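## Task

Coil the pink wire around the reel as one strand turning a single way, until just a small total length stays off it; wire only counts as wound when it sits between the flanges, not over their rims or inside the central hole. The reel must end up lying flat and entirely within the painted ring, and neither reel nor wire may touch anything fixed to the table, for example an arm's base. The result must hold without the robot supporting it, so release the wire and reel and pull the grippers away, then declare the run finished yourself; a run that stops in any other way counts as failed.

## Robot and tools

ROBOT. Two arms, left_arm and right_arm, each with a two-finger parallel gripper. The names are labels only; left_arm sits on the +y side, and neither name refers to a side of any image. A gripper's fingers extend along its own +z axis and close along its own y axis. end_effector_position is the point midway between the finger pads, roughly 1 cm short of the tips. Joint limits (rad), base to gripper: waist -2.880 to 2.880, shoulder 0.000 to 3.142, elbow 0.000 to 3.019, wrist pitch -1.693 to 1.571, wrist yaw -1.571 to 1.571, wrist roll -2.094 to 2.094. Elbows cannot fully straighten.

FRAME. All positions are in one shared scene frame, in metres: origin on the table surface halfway between the arms, +x out over the table, +z up, +y toward left_arm. Orientations are quaternions written w first (qw, qx, qy, qz).

ROW FORMAT. Every commanded row is a single flat list of 16 numbers covering both arms, even if only one moves: left x, y, z, qw, qx, qy, qz, opening, then right x, y, z, qw, qx, qy, qz, opening. x, y, z and the quaternion are an absolute gripper pose in the scene frame (not an offset). Opening runs from -1 (closed) to +1 (fully open, 0.094 m). A row is refused outright if a target lies over 0.6 m from that arm's last reported position along any of its gripper's axes. Each control step, the controller trims the target to within 70 mm and 16 degrees of the measured pose, then uses damped inverse kinematics, favouring position over orientation. To hold an orientation, repeat your own target quaternion every row rather than copying the possibly drifted reported one. For an arm meant to stay still, resend its last pose and desired opening in every call.

TOOLS.
execute_actions: argument actions is a list of zero or one item. Empty list: just report state. Action item: rows (1 to 15 rows of 16 numbers) plus steps (1 to 15, default 15); each step lasts 1/30 s, one row per step, last row repeated if steps outnumber rows. Wait item: steps only (up to 300), counted from the previous result, so your composing time eats into it. Optional pictures (boolean) toggles camera images. After an action ends, each arm only continues to its last trimmed pose (at most 70 mm further), so check the result and send the remainder.
move: target is one 16-number row (absolute poses, layout above); speed in m/s, 0.002 to 0.5, default 0.25, rotation capped at twice that in rad/s. Grippers travel straight lines lasting 0.5 to 10 s, all finishing together; anything longer is cut off at 10 s. Openings are applied at the start. Paths ignore obstacles and the other arm; grippers can lag, wander, and exceed speed near full reach. Its result adds a move: line giving the ending (done, off_target, moving, held, fault) and limits (paced = target was trimmed; held = some steps blocked, after which motion can surge), plus each gripper's distance from target. If only one arm is named, the other finished normally.
wait: seconds, 0 to 10; nothing new is sent meanwhile.
zoom_image: camera (cam_high, cam_low, cam_left_wrist, cam_right_wrist) and region [x0, y0, x1, y1] in that camera's pixels, top-left origin, at most 504 by 504.
finished_scene: scene = the number of the current scene. Replying without any tool call also ends everything.

RESULTS. The state line shows each arm's position and quaternion; printed positions may be slightly wrong, more so when stretched out. Motions usually stop a centimetre or so off target, typically low. HELD flags steps where a clearance check withheld all or part of your row; a pose unreachable line names the arm affected. Hand target shows where the controller is currently steering each gripper. grip_measured is the finger gap on the command scale; the last Joint positions value is the gap in metres. Readings may be off by about 1 mm per gripper. Torque readings are total drive output, nonzero even in free air, with fixed offsets and noise. FAULT lines report an arm stop; MOTOR HOT warns from 85 °C, and at 100 °C that arm drops everything and goes limp until cool.

GRIPPING. To hold something, command an opening about 0.03 below grip_measured; smaller margins grip more gently. Pad force tops out near 50 to 62 N, lower for parts thinner than about 2 mm, with a brief spike on first contact.

CAMERAS. Four 504x504 images, in order cam_high, cam_low, cam_left_wrist, cam_right_wrist, with calibration given per camera (fixed cameras may be off by a few degrees and millimetres; wrist cameras follow joint readings).

AVOID. Knocking anything off the table, dropping the wire or reel, fast or hard contacts, pressing far beyond a contact point, and the arms striking each other. Loose objects may occasionally get nudged by outside disturbances. Sustained holding heats motors. At the end, open the grippers, retract, and make sure nothing rests on the robot.

Each tool is called after "Emit:" as a command line: name --argument value for each argument, lists and objects as JSON in quotes; but a table of rows of numbers goes row by row, as --pt "numbers of a row", without its own name.

## Session

Emit:
execute_actions --actions '[]'

Scene clock: 0.00 s of 8300.00 s.
left_arm: end_effector_position=(+0.5577, +0.1829, +0.2230) grip_measured=+1.000 end_effector_quat_wxyz=(+0.673, +0.705, +0.143, +0.170) | right_arm: end_effector_position=(+0.8887, -0.4939, +0.1567) grip_measured=+1.000 end_effector_quat_wxyz=(+0.696, +0.275, +0.604, +0.275)
Joint positions: left_arm=[0.157 1.646 0.867 0.702 1.083 1.685 0.094] | right_arm=[-0.31   2.276  1.571  0.825 -0.124  0.818  0.094]
Joint velocities: left_arm=[ 0.005 -0.005 -0.017 -0.002  0.007  0.066  0.   ] | right_arm=[-0.005 -0.024 -0.002 -0.012 -0.037  0.007  0.   ]
Joint torques (N m, as the arm reports them, + toward a larger angle): no reading
Motor temperatures (°C, as the motors report them): left_arm=[19 21 24 20 21 19] | right_arm=[19 21 24 20 21 22]
Hand target (left_arm): +0.563, +0.183, +0.230; +0.675, +0.703, +0.137, +0.176
Hand target (right_arm): +0.893, -0.495, +0.168; +0.703, +0.270, +0.596, +0.277
camera_calibration (this result's frames):
cam_left_wrist: T_world_to_cam=[[0.0240383, 0.050664, -0.998426, 0.198805], [0.481082, 0.874887, 0.0559778, -0.433754], [0.876346, -0.481671, -0.00334274, -0.276162], [0, 0, 0, 1]] pos_world=[0.445906, 0.236394, 0.221849]
cam_right_wrist: T_world_to_cam=[[0.038988, -0.700307, -0.712777, -0.270889], [-0.483411, 0.611071, -0.626822, 0.831625], [0.874525, 0.369003, -0.314712, -0.419717], [0, 0, 0, 1]] pos_world=[0.779631, -0.54301, 0.196108]

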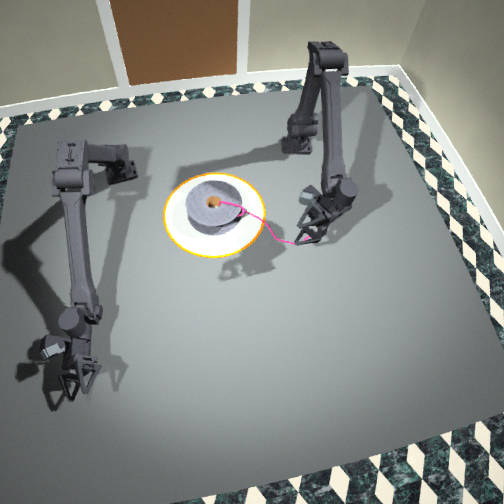

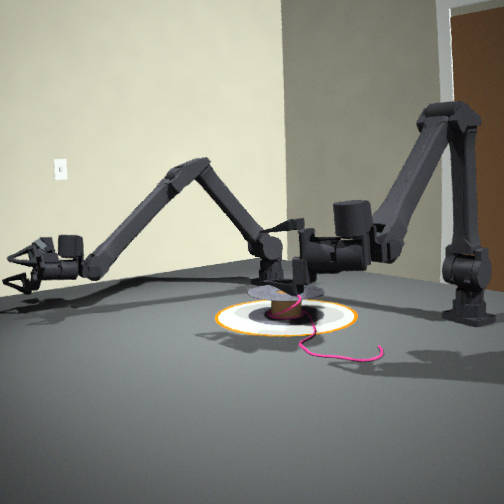

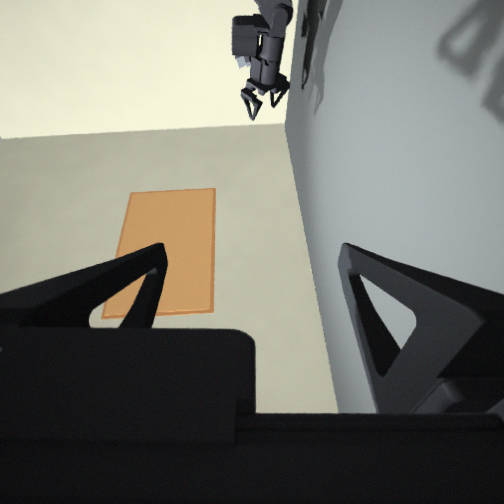

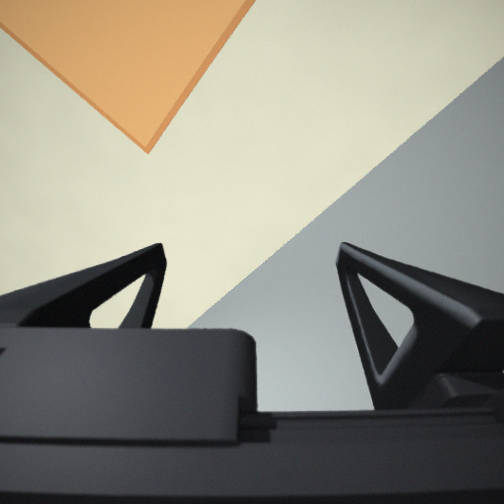

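Emit:
move --target '[0.45,0.2,0.35,0,0,1,0,0, 0.45,-0.27,0.25,0,0,1,0,1]' --speed 0.3

Emit:
zoom_image --camera "cam_high" --region '[150, 150, 350, 290]'

Emit:
zoom_image --camera "cam_low" --region '[200, 270, 400, 370]'

Scene clock: 7.30 s of 8300.00 s.
left_arm: end_effector_position=(+0.4385, +0.1992, +0.3302) grip_measured=+0.003 end_effector_quat_wxyz=(+0.026, +0.003, +1.000, -0.007) | right_arm: end_effector_position=(+0.4382, -0.2721, +0.2227) grip_measured=+1.000 end_effector_quat_wxyz=(-0.029, +0.002, +1.000, +0.005)
Joint positions: left_arm=[-0.164  1.485  1.649 -1.681 -0.005 -0.353  0.047] | right_arm=[ 0.09   1.436  1.313 -1.502 -0.023  0.228  0.094]
Joint velocities: left_arm=[-0.005 -0.005 -0.012 -0.002  0.007  0.007  0.   ] | right_arm=[ 0.005 -0.015 -0.027  0.007  0.007 -0.037  0.   ]
Joint torques (N m, as the arm reports them, + toward a larger angle): left_arm=[  2.31 -14.15  13.72  -0.63   0.06  -0.28] | right_arm=[  0.93 -14.59  14.45  -0.49   0.15   0.1 ]
Motor temperatures (°C, as the motors report them): left_arm=[19 21 27 20 21 20] | right_arm=[19 22 26 20 21 22]
Hand target (left_arm): +0.446, +0.200, +0.349; +0.040, -0.011, +0.999, -0.015
Hand target (right_arm): +0.448, -0.266, +0.249; -0.000, -0.001, +1.000, +0.010
Off the commanded pose (left_arm): 0.023 m, 3 deg.
Off the commanded pose (right_arm): 0.030 m, 3 deg.
joint sent to its limit (left arm) — the command would take joint 4 (wrist pitch) past its lower limit, so that joint was sent only as far as its limit.
move: off_target (left_arm, right_arm)
camera_calibration (this result's frames):
cam_left_wrist: T_world_to_cam=[[-0.0029501, -0.999907, 0.013294, 0.194905], [-0.84203, 0.00965503, 0.539345, 0.196191], [-0.539423, -0.00960284, -0.84198, 0.640209], [0, 0, 0, 1]] pos_world=[0.511117, 0.199141, 0.430638]
cam_right_wrist: T_world_to_cam=[[0.00100048, -0.999999, 0.000831229, -0.274773], [-0.776417, -0.000252931, 0.630219, 0.20184], [-0.630218, -0.0012759, -0.776417, 0.574626], [0, 0, 0, 1]] pos_world=[0.519127, -0.273988, 0.319174]

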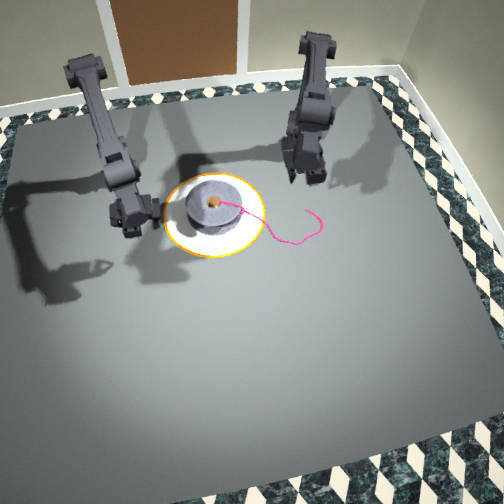

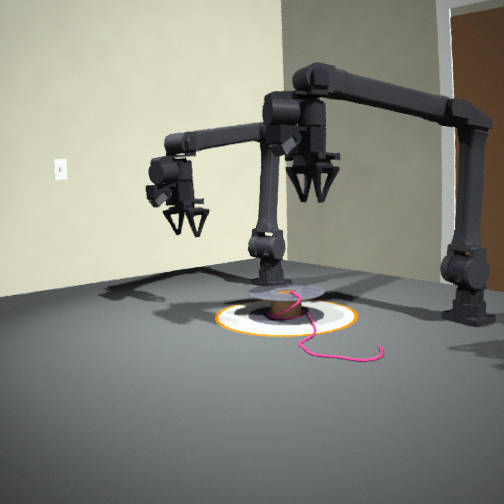

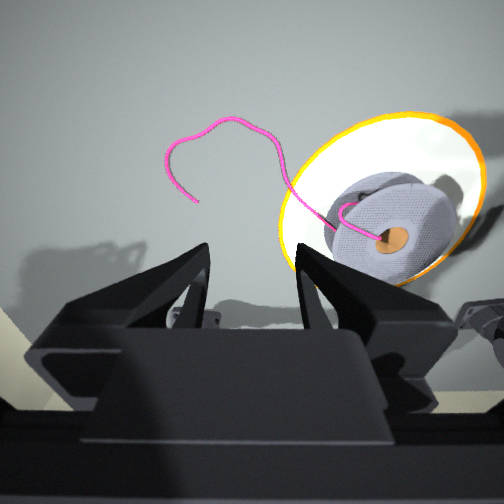

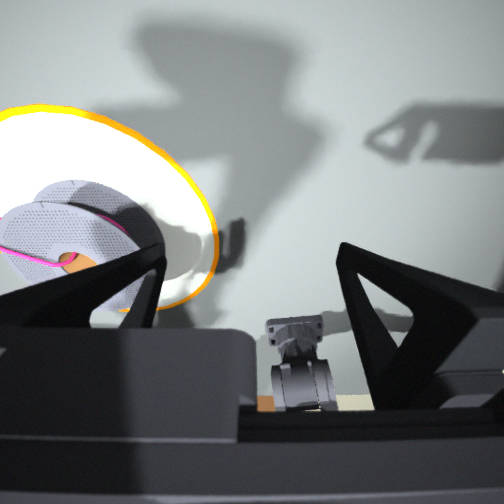

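Region (150, 150, 350, 290) of cam_high's 504x504 image, scaled by 2.520, with more detail than that image has; it fills the top 353 rows of this view, and the rest is white.

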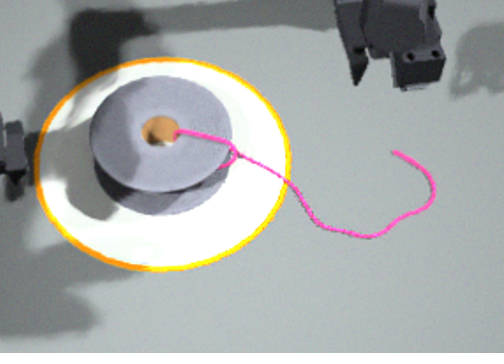

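Region (200, 270, 400, 370) of cam_low's 504x504 image, scaled by 2.520, with more detail than that image has.

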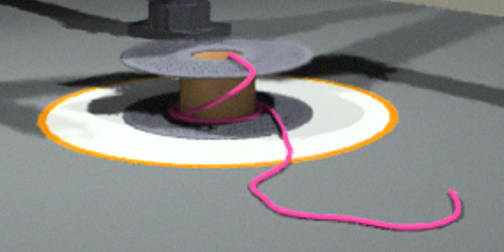

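Emit:
move --target '[0.36,0.105,0.08,-0.158,-0.409,0.896,-0.072,-0.3, 0.302,-0.047,0.16,0,0.216,0.976,0,-1]' --speed 0.2

Scene clock: 17.83 s of 8300.00 s.
left_arm: end_effector_position=(+0.3676, +0.1071, +0.0868) grip_measured=-0.297 end_effector_quat_wxyz=(-0.156, -0.406, +0.898, -0.072) | right_arm: end_effector_position=(+0.3039, -0.0518, +0.1653) grip_measured=-0.996 end_effector_quat_wxyz=(-0.003, +0.213, +0.977, -0.001)
Joint positions: left_arm=[-0.292  1.619  1.118 -1.152  0.337 -1.322  0.033] | right_arm=[ 0.746  1.441  1.166 -1.301 -0.004  1.31   0.   ]
Joint velocities: left_arm=[-0.005 -0.015 -0.007  0.007 -0.051 -0.022 -0.   ] | right_arm=[-0.005 -0.015 -0.002 -0.007 -0.066  0.022 -0.001]
Joint torques (N m, as the arm reports them, + toward a larger angle): left_arm=[  0.54 -14.13   6.78   0.53   0.21  -0.29] | right_arm=[  0.76 -11.9    9.3    0.5    0.22   0.16]
Motor temperatures (°C, as the motors report them): left_arm=[19 21 29 20 21 20] | right_arm=[19 22 29 20 21 22]
Hand target (left_arm): +0.364, +0.103, +0.079; -0.160, -0.409, +0.896, -0.069
Hand target (right_arm): +0.305, -0.047, +0.160; -0.002, +0.216, +0.976, -0.002
Off the commanded pose (left_arm): 0.010 m, 0 deg.
Off the commanded pose (right_arm): 0.007 m, 1 deg.
After step 90, 4.67 s passed at rest.
move: done
camera_calibration (this result's frames):
cam_left_wrist: T_world_to_cam=[[0.752813, -0.658233, 0.000821932, -0.207444], [-0.374175, -0.426912, 0.823249, 0.118826], [-0.541539, -0.620061, -0.567679, 0.43855], [0, 0, 0, 1]] pos_world=[0.43812, 0.186109, 0.151303]
cam_right_wrist: T_world_to_cam=[[-0.412417, -0.910866, 0.0153222, 0.0735507], [-0.732505, 0.341565, 0.588871, 0.145029], [-0.541616, 0.231637, -0.808082, 0.436043], [0, 0, 0, 1]] pos_world=[0.372736, -0.0835457, 0.265828]

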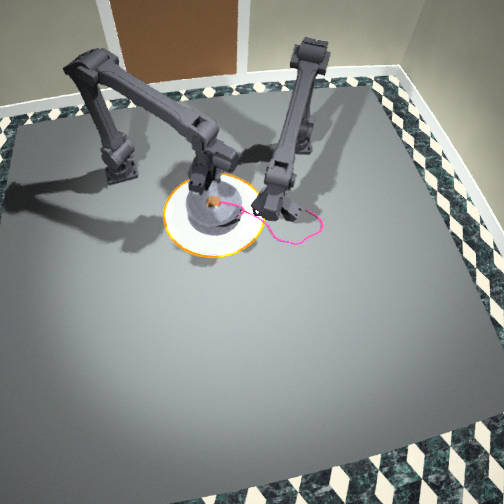

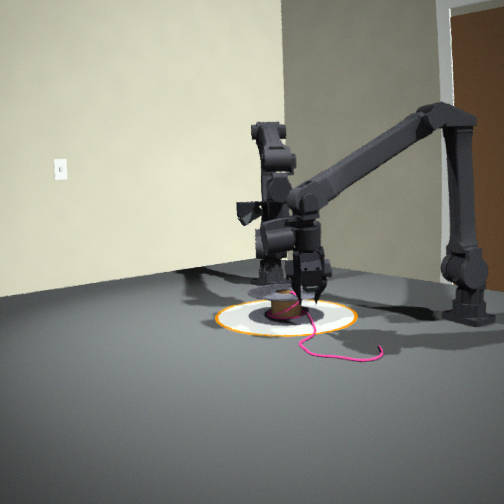

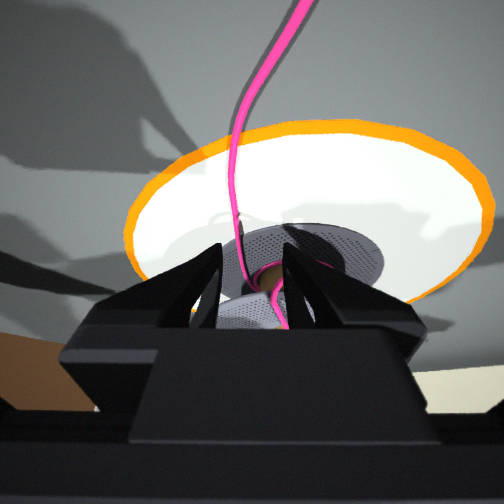

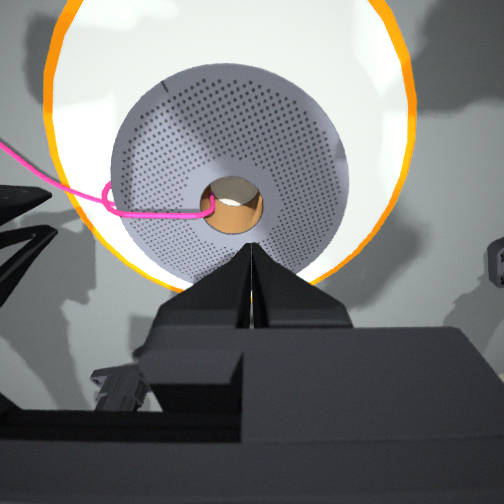

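Emit:
move --target '[0.347,0.108,0.03,-0.158,-0.409,0.896,-0.072,-0.3, 0.297,-0.031,0.10,0,0.131,0.991,0,-1]' --speed 0.08

Scene clock: 22.33 s of 8300.00 s.
left_arm: end_effector_position=(+0.3531, +0.1112, +0.0385) grip_measured=-0.297 end_effector_quat_wxyz=(-0.153, -0.407, +0.897, -0.076) | right_arm: end_effector_position=(+0.3026, -0.0335, +0.1103) grip_measured=-0.996 end_effector_quat_wxyz=(+0.002, +0.144, +0.990, +0.006)
Joint positions: left_arm=[-0.299  1.649  1.007 -0.996  0.337 -1.334  0.033] | right_arm=[ 0.777  1.515  1.093 -1.136 -0.003  1.201  0.   ]
Joint velocities: left_arm=[-0.005 -0.005 -0.007 -0.017  0.066 -0.007  0.   ] | right_arm=[-0.024  0.015 -0.007 -0.007 -0.022 -0.022  0.001]
Joint torques (N m, as the arm reports them, + toward a larger angle): left_arm=[  0.41 -13.24   6.05   0.56   0.22  -0.28] | right_arm=[  1.26 -12.41   7.83   0.58   0.22  -0.04]
Motor temperatures (°C, as the motors report them): left_arm=[19 22 29 20 22 20] | right_arm=[19 22 29 20 21 22]
Hand target (left_arm): +0.348, +0.108, +0.030; -0.158, -0.409, +0.896, -0.072
Hand target (right_arm): +0.297, -0.031, +0.100; -0.000, +0.131, +0.991, -0.000
Off the commanded pose (left_arm): 0.011 m, 1 deg.
Off the commanded pose (right_arm): 0.012 m, 2 deg.
After step 90, 0.10 s passed at rest.
move: off_target (left_arm, right_arm)
camera_calibration (this result's frames):
cam_left_wrist: T_world_to_cam=[[0.755307, -0.655273, 0.01128, -0.195344], [-0.380568, -0.424523, 0.821552, 0.156969], [-0.533553, -0.624817, -0.570022, 0.403567], [0, 0, 0, 1]] pos_world=[0.422607, 0.190789, 0.103287]
cam_right_wrist: T_world_to_cam=[[-0.28136, -0.959601, -0.00178253, 0.0511577], [-0.780151, 0.227662, 0.582696, 0.181413], [-0.55875, 0.165338, -0.812688, 0.390157], [0, 0, 0, 1]] pos_world=[0.373924, -0.0567178, 0.211459]

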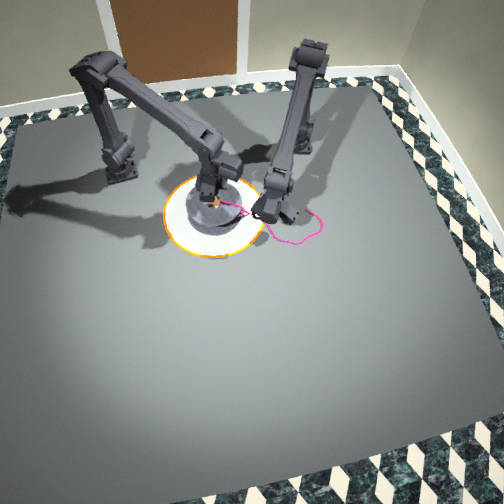

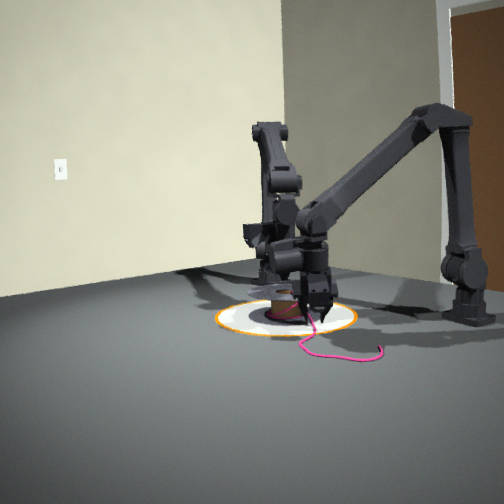

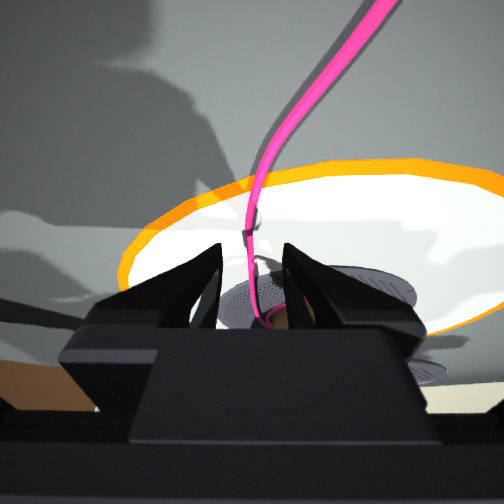

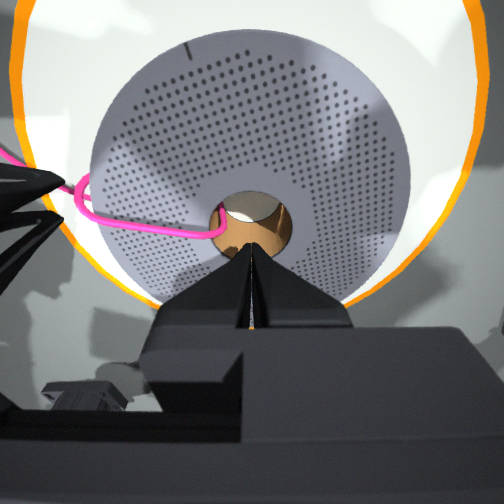

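Emit:
move --target '[0.347,0.108,0.008,-0.158,-0.409,0.896,-0.072,-0.7, 0.292,-0.031,0.05,0,0.131,0.991,0,-1]' --speed 0.04

Emit:
move --target '[0.352,0.110,0.016,-0.158,-0.409,0.896,-0.072,-0.7, 0.296,-0.033,0.058,0,0.131,0.991,0,-0.3]' --speed 0.04

Scene clock: 30.97 s of 8300.00 s.
left_arm: end_effector_position=(+0.3544, +0.1104, +0.0208) grip_measured=-0.697 end_effector_quat_wxyz=(-0.151, -0.407, +0.898, -0.080) | right_arm: end_effector_position=(+0.2986, -0.0325, +0.0609) grip_measured=-0.996 end_effector_quat_wxyz=(+0.003, +0.139, +0.990, +0.007)
Joint positions: left_arm=[-0.299  1.679  0.989 -0.939  0.338 -1.335  0.014] | right_arm=[ 0.786  1.573  1.015 -0.998 -0.002  1.199  0.   ]
Joint velocities: left_arm=[-0.015 -0.005 -0.027 -0.012 -0.051 -0.022 -0.   ] | right_arm=[-0.005 -0.005  0.012  0.002  0.051 -0.022 -0.002]
Joint torques (N m, as the arm reports them, + toward a larger angle): left_arm=[  0.3  -12.89   5.49   0.71   0.18  -0.27] | right_arm=[  1.37 -12.37   7.13   0.56   0.22   0.05]
Motor temperatures (°C, as the motors report them): left_arm=[19 22 28 20 22 20] | right_arm=[19 22 28 20 21 22]
Hand target (left_arm): +0.347, +0.108, +0.008; -0.158, -0.409, +0.896, -0.072
Hand target (right_arm): +0.292, -0.031, +0.050; +0.000, +0.131, +0.991, -0.000
Off the commanded pose (left_arm): 0.015 m, 1 deg.
Off the commanded pose (right_arm): 0.013 m, 1 deg.
After step 90, 3.77 s passed at rest.
move: off_target (left_arm, right_arm)
camera_calibration (this result's frames):
cam_left_wrist: T_world_to_cam=[[0.755711, -0.654629, 0.0190065, -0.197138], [-0.385575, -0.421278, 0.820888, 0.173117], [-0.52937, -0.627683, -0.570773, 0.392493], [0, 0, 0, 1]] pos_world=[0.423503, 0.190239, 0.0856617]
cam_right_wrist: T_world_to_cam=[[-0.270728, -0.962649, -0.00376688, 0.0477756], [-0.783617, 0.218102, 0.581701, 0.207644], [-0.559152, 0.160434, -0.813394, 0.347634], [0, 0, 0, 1]] pos_world=[0.370028, -0.0550689, 0.162157]

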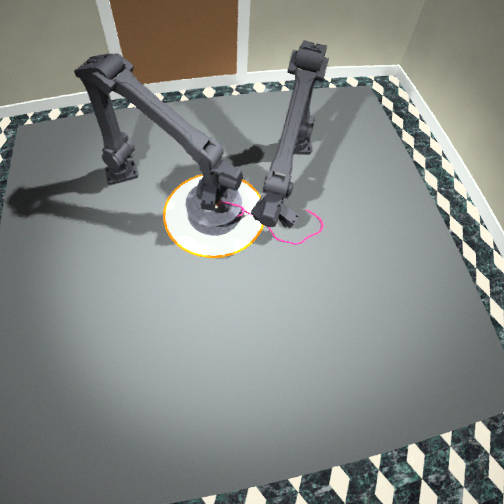

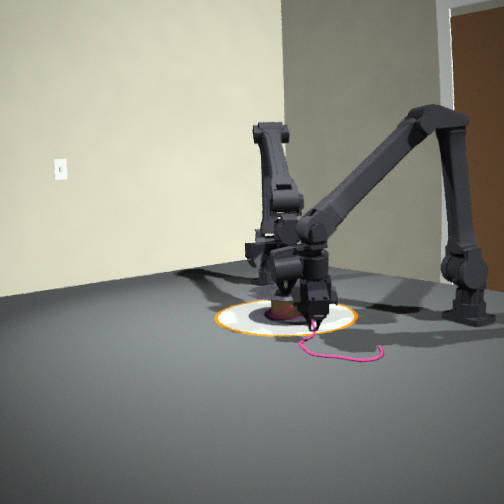

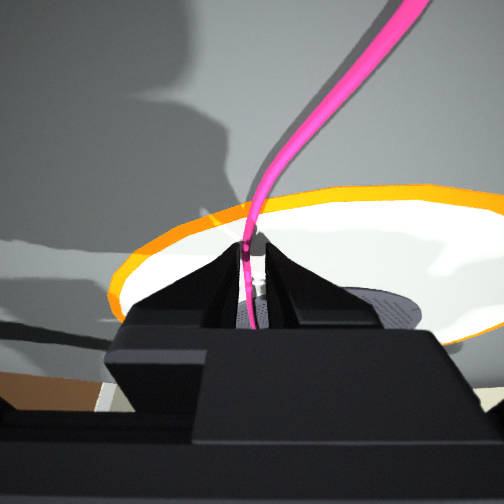

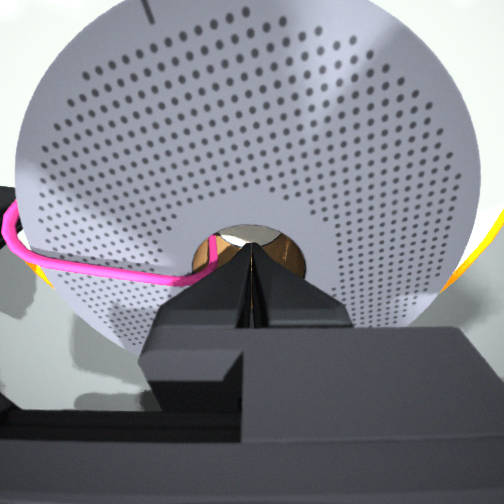

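Scene clock: 31.67 s of 8300.00 s.
left_arm: end_effector_position=(+0.3544, +0.1104, +0.0208) grip_measured=-0.697 end_effector_quat_wxyz=(-0.151, -0.407, +0.898, -0.080) | right_arm: end_effector_position=(+0.2986, -0.0325, +0.0609) grip_measured=-0.303 end_effector_quat_wxyz=(+0.003, +0.139, +0.990, +0.007)
Joint positions: left_arm=[-0.299  1.679  0.989 -0.939  0.338 -1.335  0.014] | right_arm=[ 0.786  1.573  1.015 -0.998 -0.002  1.199  0.033]
Joint velocities: left_arm=[-0.015 -0.005  0.002 -0.012  0.037 -0.125 -0.001] | right_arm=[-0.005 -0.005 -0.022 -0.012 -0.007 -0.007  0.   ]
Joint torques (N m, as the arm reports them, + toward a larger angle): left_arm=[  1.2  -13.47   6.94  -0.57   0.14  -0.17] | right_arm=[  0.4  -13.49   8.13  -0.26   0.2   -0.06]
Motor temperatures (°C, as the motors report them): left_arm=[19 22 28 20 22 20] | right_arm=[19 22 28 20 21 22]
Hand target (left_arm): +0.352, +0.110, +0.016; -0.158, -0.409, +0.896, -0.072
Hand target (right_arm): +0.296, -0.033, +0.058; -0.000, +0.131, +0.991, +0.000
Off the commanded pose (left_arm): 0.005 m, 1 deg.
Off the commanded pose (right_arm): 0.004 m, 1 deg.
move: done
camera_calibration (this result's frames):
cam_left_wrist: T_world_to_cam=[[0.755711, -0.654629, 0.0190065, -0.197138], [-0.385575, -0.421278, 0.820888, 0.173117], [-0.52937, -0.627683, -0.570773, 0.392493], [0, 0, 0, 1]] pos_world=[0.423503, 0.190239, 0.0856617]
cam_right_wrist: T_world_to_cam=[[-0.270728, -0.962649, -0.00376688, 0.0477756], [-0.783617, 0.218102, 0.581701, 0.207644], [-0.559152, 0.160434, -0.813394, 0.347634], [0, 0, 0, 1]] pos_world=[0.370028, -0.0550689, 0.162157]

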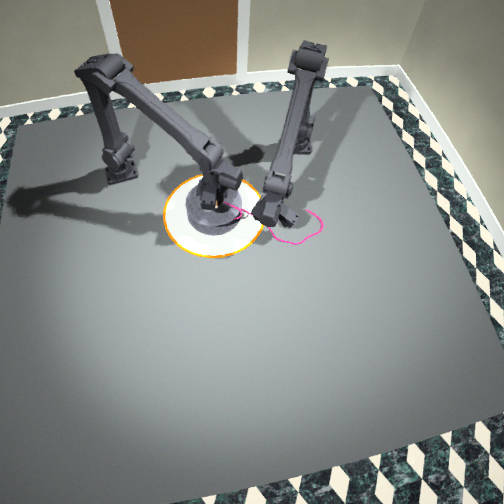

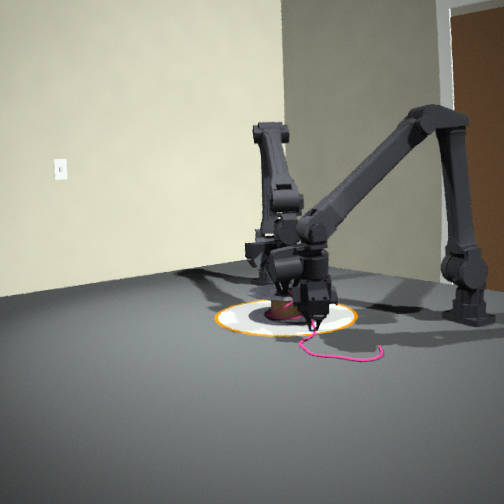

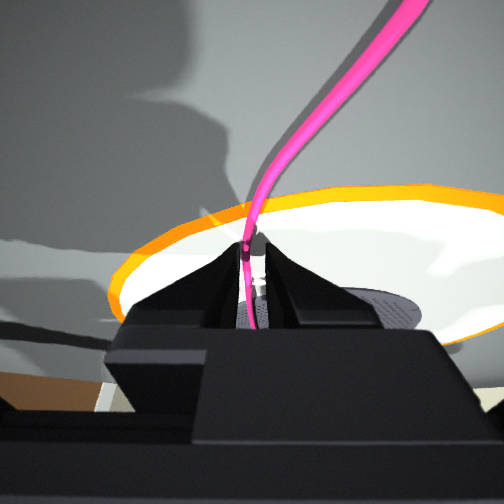

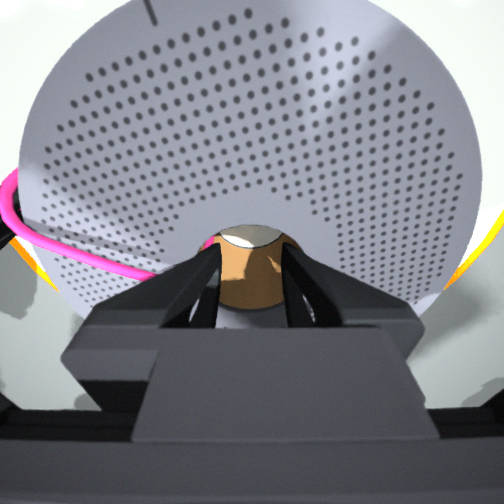

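Emit:
move --target '[0.352,0.110,0.016,-0.158,-0.409,0.896,-0.072,-0.7, 0.290,-0.031,0.038,0,0.131,0.991,0,-0.75]' --speed 0.03

Emit:
move --target '[0.352,0.110,0.016,-0.158,-0.409,0.896,-0.072,-0.7, 0.294,-0.032,0.046,0,0.131,0.991,0,-0.3]' --speed 0.03

Scene clock: 35.73 s of 8300.00 s.
left_arm: end_effector_position=(+0.3544, +0.1104, +0.0208) grip_measured=-0.697 end_effector_quat_wxyz=(-0.151, -0.407, +0.898, -0.080) | right_arm: end_effector_position=(+0.2966, -0.0322, +0.0492) grip_measured=-0.748 end_effector_quat_wxyz=(+0.003, +0.137, +0.991, +0.008)
Joint positions: left_arm=[-0.299  1.679  0.989 -0.939  0.338 -1.335  0.014] | right_arm=[ 0.79   1.588  0.997 -0.963 -0.002  1.199  0.012]
Joint velocities: left_arm=[-0.005 -0.005 -0.007 -0.007  0.007 -0.007  0.001] | right_arm=[-0.005  0.005 -0.007  0.002  0.022 -0.022  0.   ]
Joint torques (N m, as the arm reports them, + toward a larger angle): left_arm=[  1.19 -13.44   6.93  -0.57   0.14  -0.17] | right_arm=[  1.24 -12.46   7.02   0.58   0.21   0.09]
Motor temperatures (°C, as the motors report them): left_arm=[19 22 27 20 22 20] | right_arm=[19 22 28 20 21 22]
Hand target (left_arm): +0.352, +0.110, +0.016; -0.158, -0.409, +0.896, -0.072
Hand target (right_arm): +0.290, -0.031, +0.038; -0.000, +0.131, +0.991, -0.000
Off the commanded pose (left_arm): 0.005 m, 1 deg.
Off the commanded pose (right_arm): 0.013 m, 1 deg.
move: off_target (right_arm)
camera_calibration (this result's frames):
cam_left_wrist: T_world_to_cam=[[0.755711, -0.654629, 0.0190065, -0.197138], [-0.385575, -0.421278, 0.820888, 0.173117], [-0.52937, -0.627683, -0.570773, 0.392493], [0, 0, 0, 1]] pos_world=[0.423503, 0.190239, 0.0856617]
cam_right_wrist: T_world_to_cam=[[-0.266683, -0.963772, -0.00483126, 0.0462723], [-0.784926, 0.214281, 0.581356, 0.213114], [-0.55926, 0.15883, -0.813635, 0.336947], [0, 0, 0, 1]] pos_world=[0.368059, -0.0545874, 0.150481]

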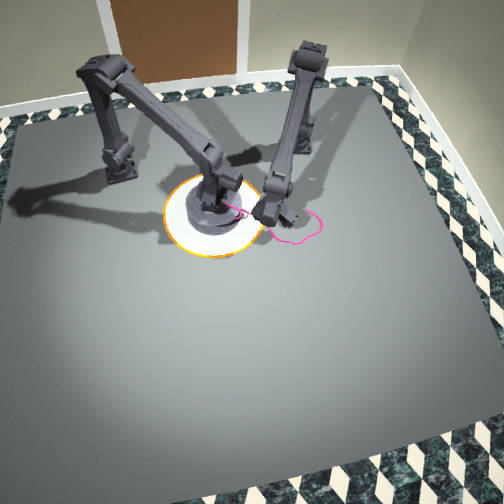

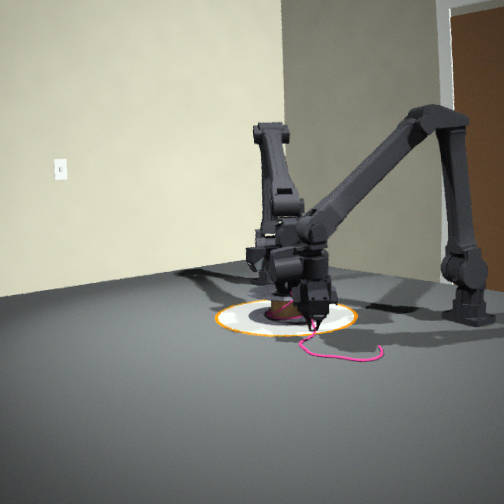

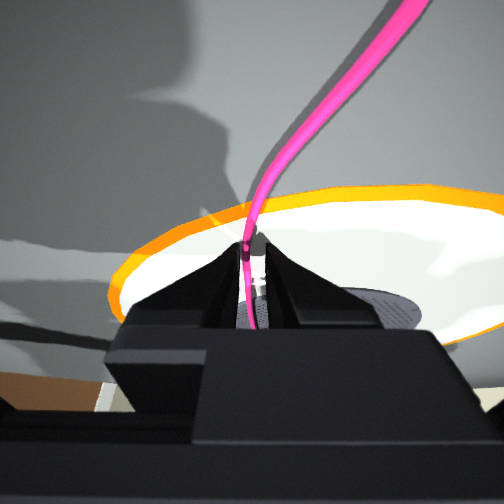

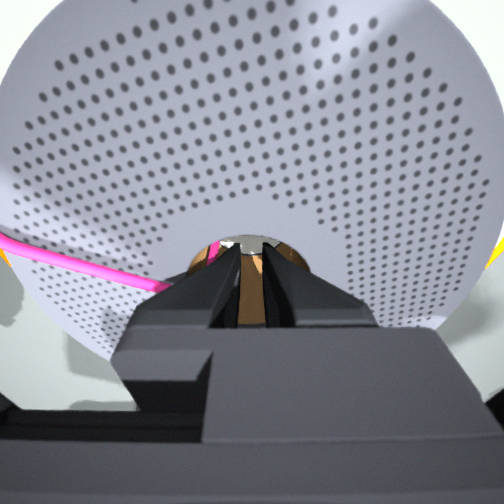

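Scene clock: 36.43 s of 8300.00 s.
left_arm: end_effector_position=(+0.3544, +0.1104, +0.0208) grip_measured=-0.697 end_effector_quat_wxyz=(-0.151, -0.407, +0.898, -0.080) | right_arm: end_effector_position=(+0.2970, -0.0318, +0.0541) grip_measured=-0.385 end_effector_quat_wxyz=(+0.006, +0.136, +0.991, +0.012)
Joint positions: left_arm=[-0.299  1.679  0.989 -0.939  0.338 -1.335  0.014] | right_arm=[ 0.79   1.576  0.997 -0.965 -0.002  1.198  0.029]
Joint velocities: left_arm=[-0.015 -0.015 -0.012  0.007 -0.037  0.007 -0.001] | right_arm=[-0.015 -0.005  0.007 -0.012 -0.007  0.007  0.001]
Joint torques (N m, as the arm reports them, + toward a larger angle): left_arm=[  1.18 -13.38   6.93  -0.57   0.15  -0.17] | right_arm=[  0.47 -12.23   8.25  -0.21   0.19   0.  ]
Motor temperatures (°C, as the motors report them): left_arm=[19 22 27 20 22 20] | right_arm=[19 22 28 20 21 22]
Hand target (left_arm): +0.352, +0.110, +0.016; -0.158, -0.409, +0.896, -0.072
Hand target (right_arm): +0.294, -0.032, +0.046; -0.000, +0.131, +0.991, +0.000
Off the commanded pose (left_arm): 0.005 m, 1 deg.
Off the commanded pose (right_arm): 0.009 m, 2 deg.
move: done
camera_calibration (this result's frames):
cam_left_wrist: T_world_to_cam=[[0.755711, -0.654629, 0.0190065, -0.197138], [-0.385575, -0.421278, 0.820888, 0.173117], [-0.52937, -0.627683, -0.570773, 0.392493], [0, 0, 0, 1]] pos_world=[0.423503, 0.190239, 0.0856617]
cam_right_wrist: T_world_to_cam=[[-0.26589, -0.963893, -0.0146186, 0.0471083], [-0.788998, 0.208882, 0.577798, 0.211766], [-0.553881, 0.165165, -0.816049, 0.339766], [0, 0, 0, 1]] pos_world=[0.367799, -0.0549442, 0.155596]

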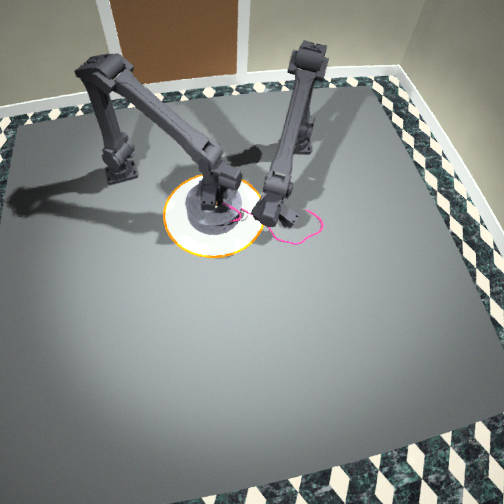

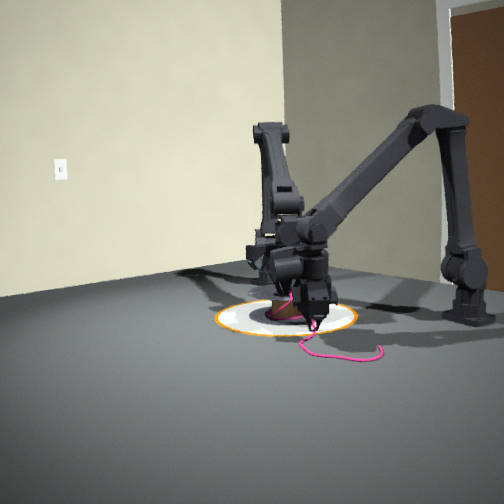

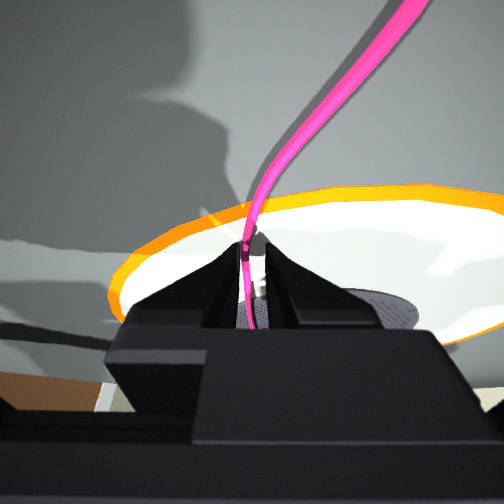

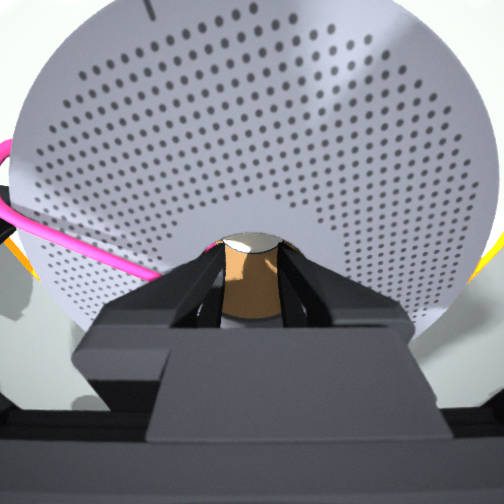

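Holding. Rotate +90° (a=255).

Emit:
move --target '[0.352,0.110,0.016,-0.158,-0.409,0.896,-0.072,-0.7, 0.296,-0.032,0.05,0,-0.609,0.793,0,-0.33]' --speed 0.15

Scene clock: 43.80 s of 8300.00 s.
left_arm: end_effector_position=(+0.3544, +0.1104, +0.0208) grip_measured=-0.697 end_effector_quat_wxyz=(-0.151, -0.407, +0.898, -0.080) | right_arm: end_effector_position=(+0.2955, -0.0320, +0.0543) grip_measured=-0.375 end_effector_quat_wxyz=(+0.010, -0.598, +0.802, +0.007)
Joint positions: left_arm=[-0.299  1.679  0.989 -0.939  0.338 -1.335  0.014] | right_arm=[ 0.79   1.575  0.997 -0.969 -0.008 -0.357  0.029]
Joint velocities: left_arm=[-0.005 -0.005  0.017  0.002  0.081 -0.007 -0.   ] | right_arm=[-0.015  0.005  0.007  0.012  0.022 -0.066  0.   ]
Joint torques (N m, as the arm reports them, + toward a larger angle): left_arm=[  1.16 -13.38   6.95  -0.56   0.15  -0.17] | right_arm=[  0.12 -12.59   9.06  -0.41   0.3   -0.2 ]
Motor temperatures (°C, as the motors report them): left_arm=[19 22 27 20 22 20] | right_arm=[19 22 28 20 21 22]
Hand target (left_arm): +0.352, +0.110, +0.016; -0.158, -0.409, +0.896, -0.072
Hand target (right_arm): +0.296, -0.032, +0.050; +0.000, -0.609, +0.793, +0.000
Off the commanded pose (left_arm): 0.005 m, 1 deg.
Off the commanded pose (right_arm): 0.004 m, 2 deg.
move: done
camera_calibration (this result's frames):
cam_left_wrist: T_world_to_cam=[[0.755711, -0.654629, 0.0190065, -0.197138], [-0.385575, -0.421278, 0.820888, 0.173117], [-0.52937, -0.627683, -0.570773, 0.392493], [0, 0, 0, 1]] pos_world=[0.423503, 0.190239, 0.0856617]
cam_right_wrist: T_world_to_cam=[[0.959405, -0.281781, 0.0119191, -0.29525], [-0.239082, -0.790152, 0.564358, 0.0167431], [-0.149608, -0.544297, -0.825444, 0.197555], [0, 0, 0, 1]] pos_world=[0.316823, 0.037562, 0.15714]

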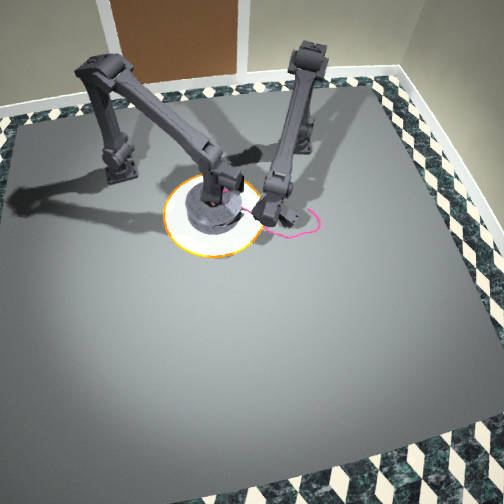

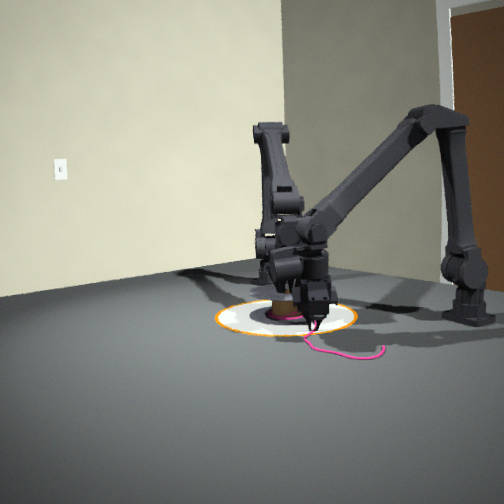

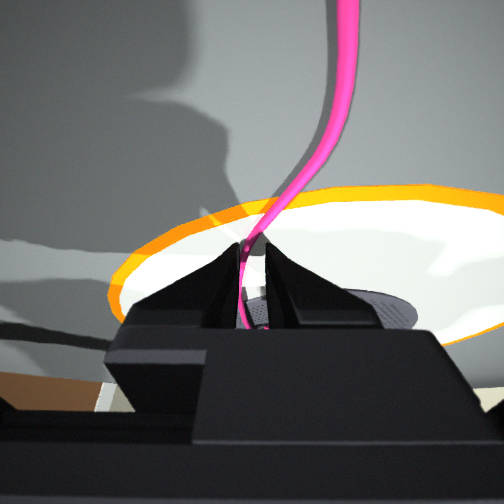

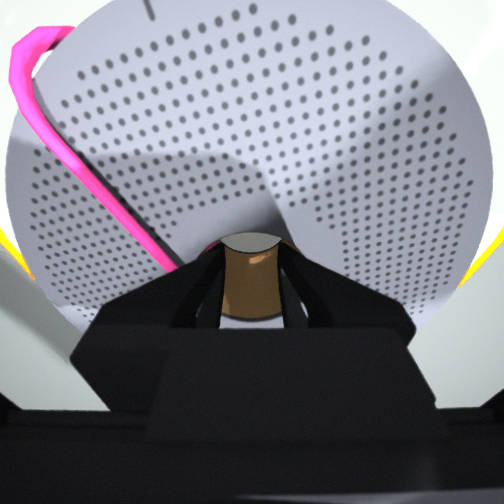

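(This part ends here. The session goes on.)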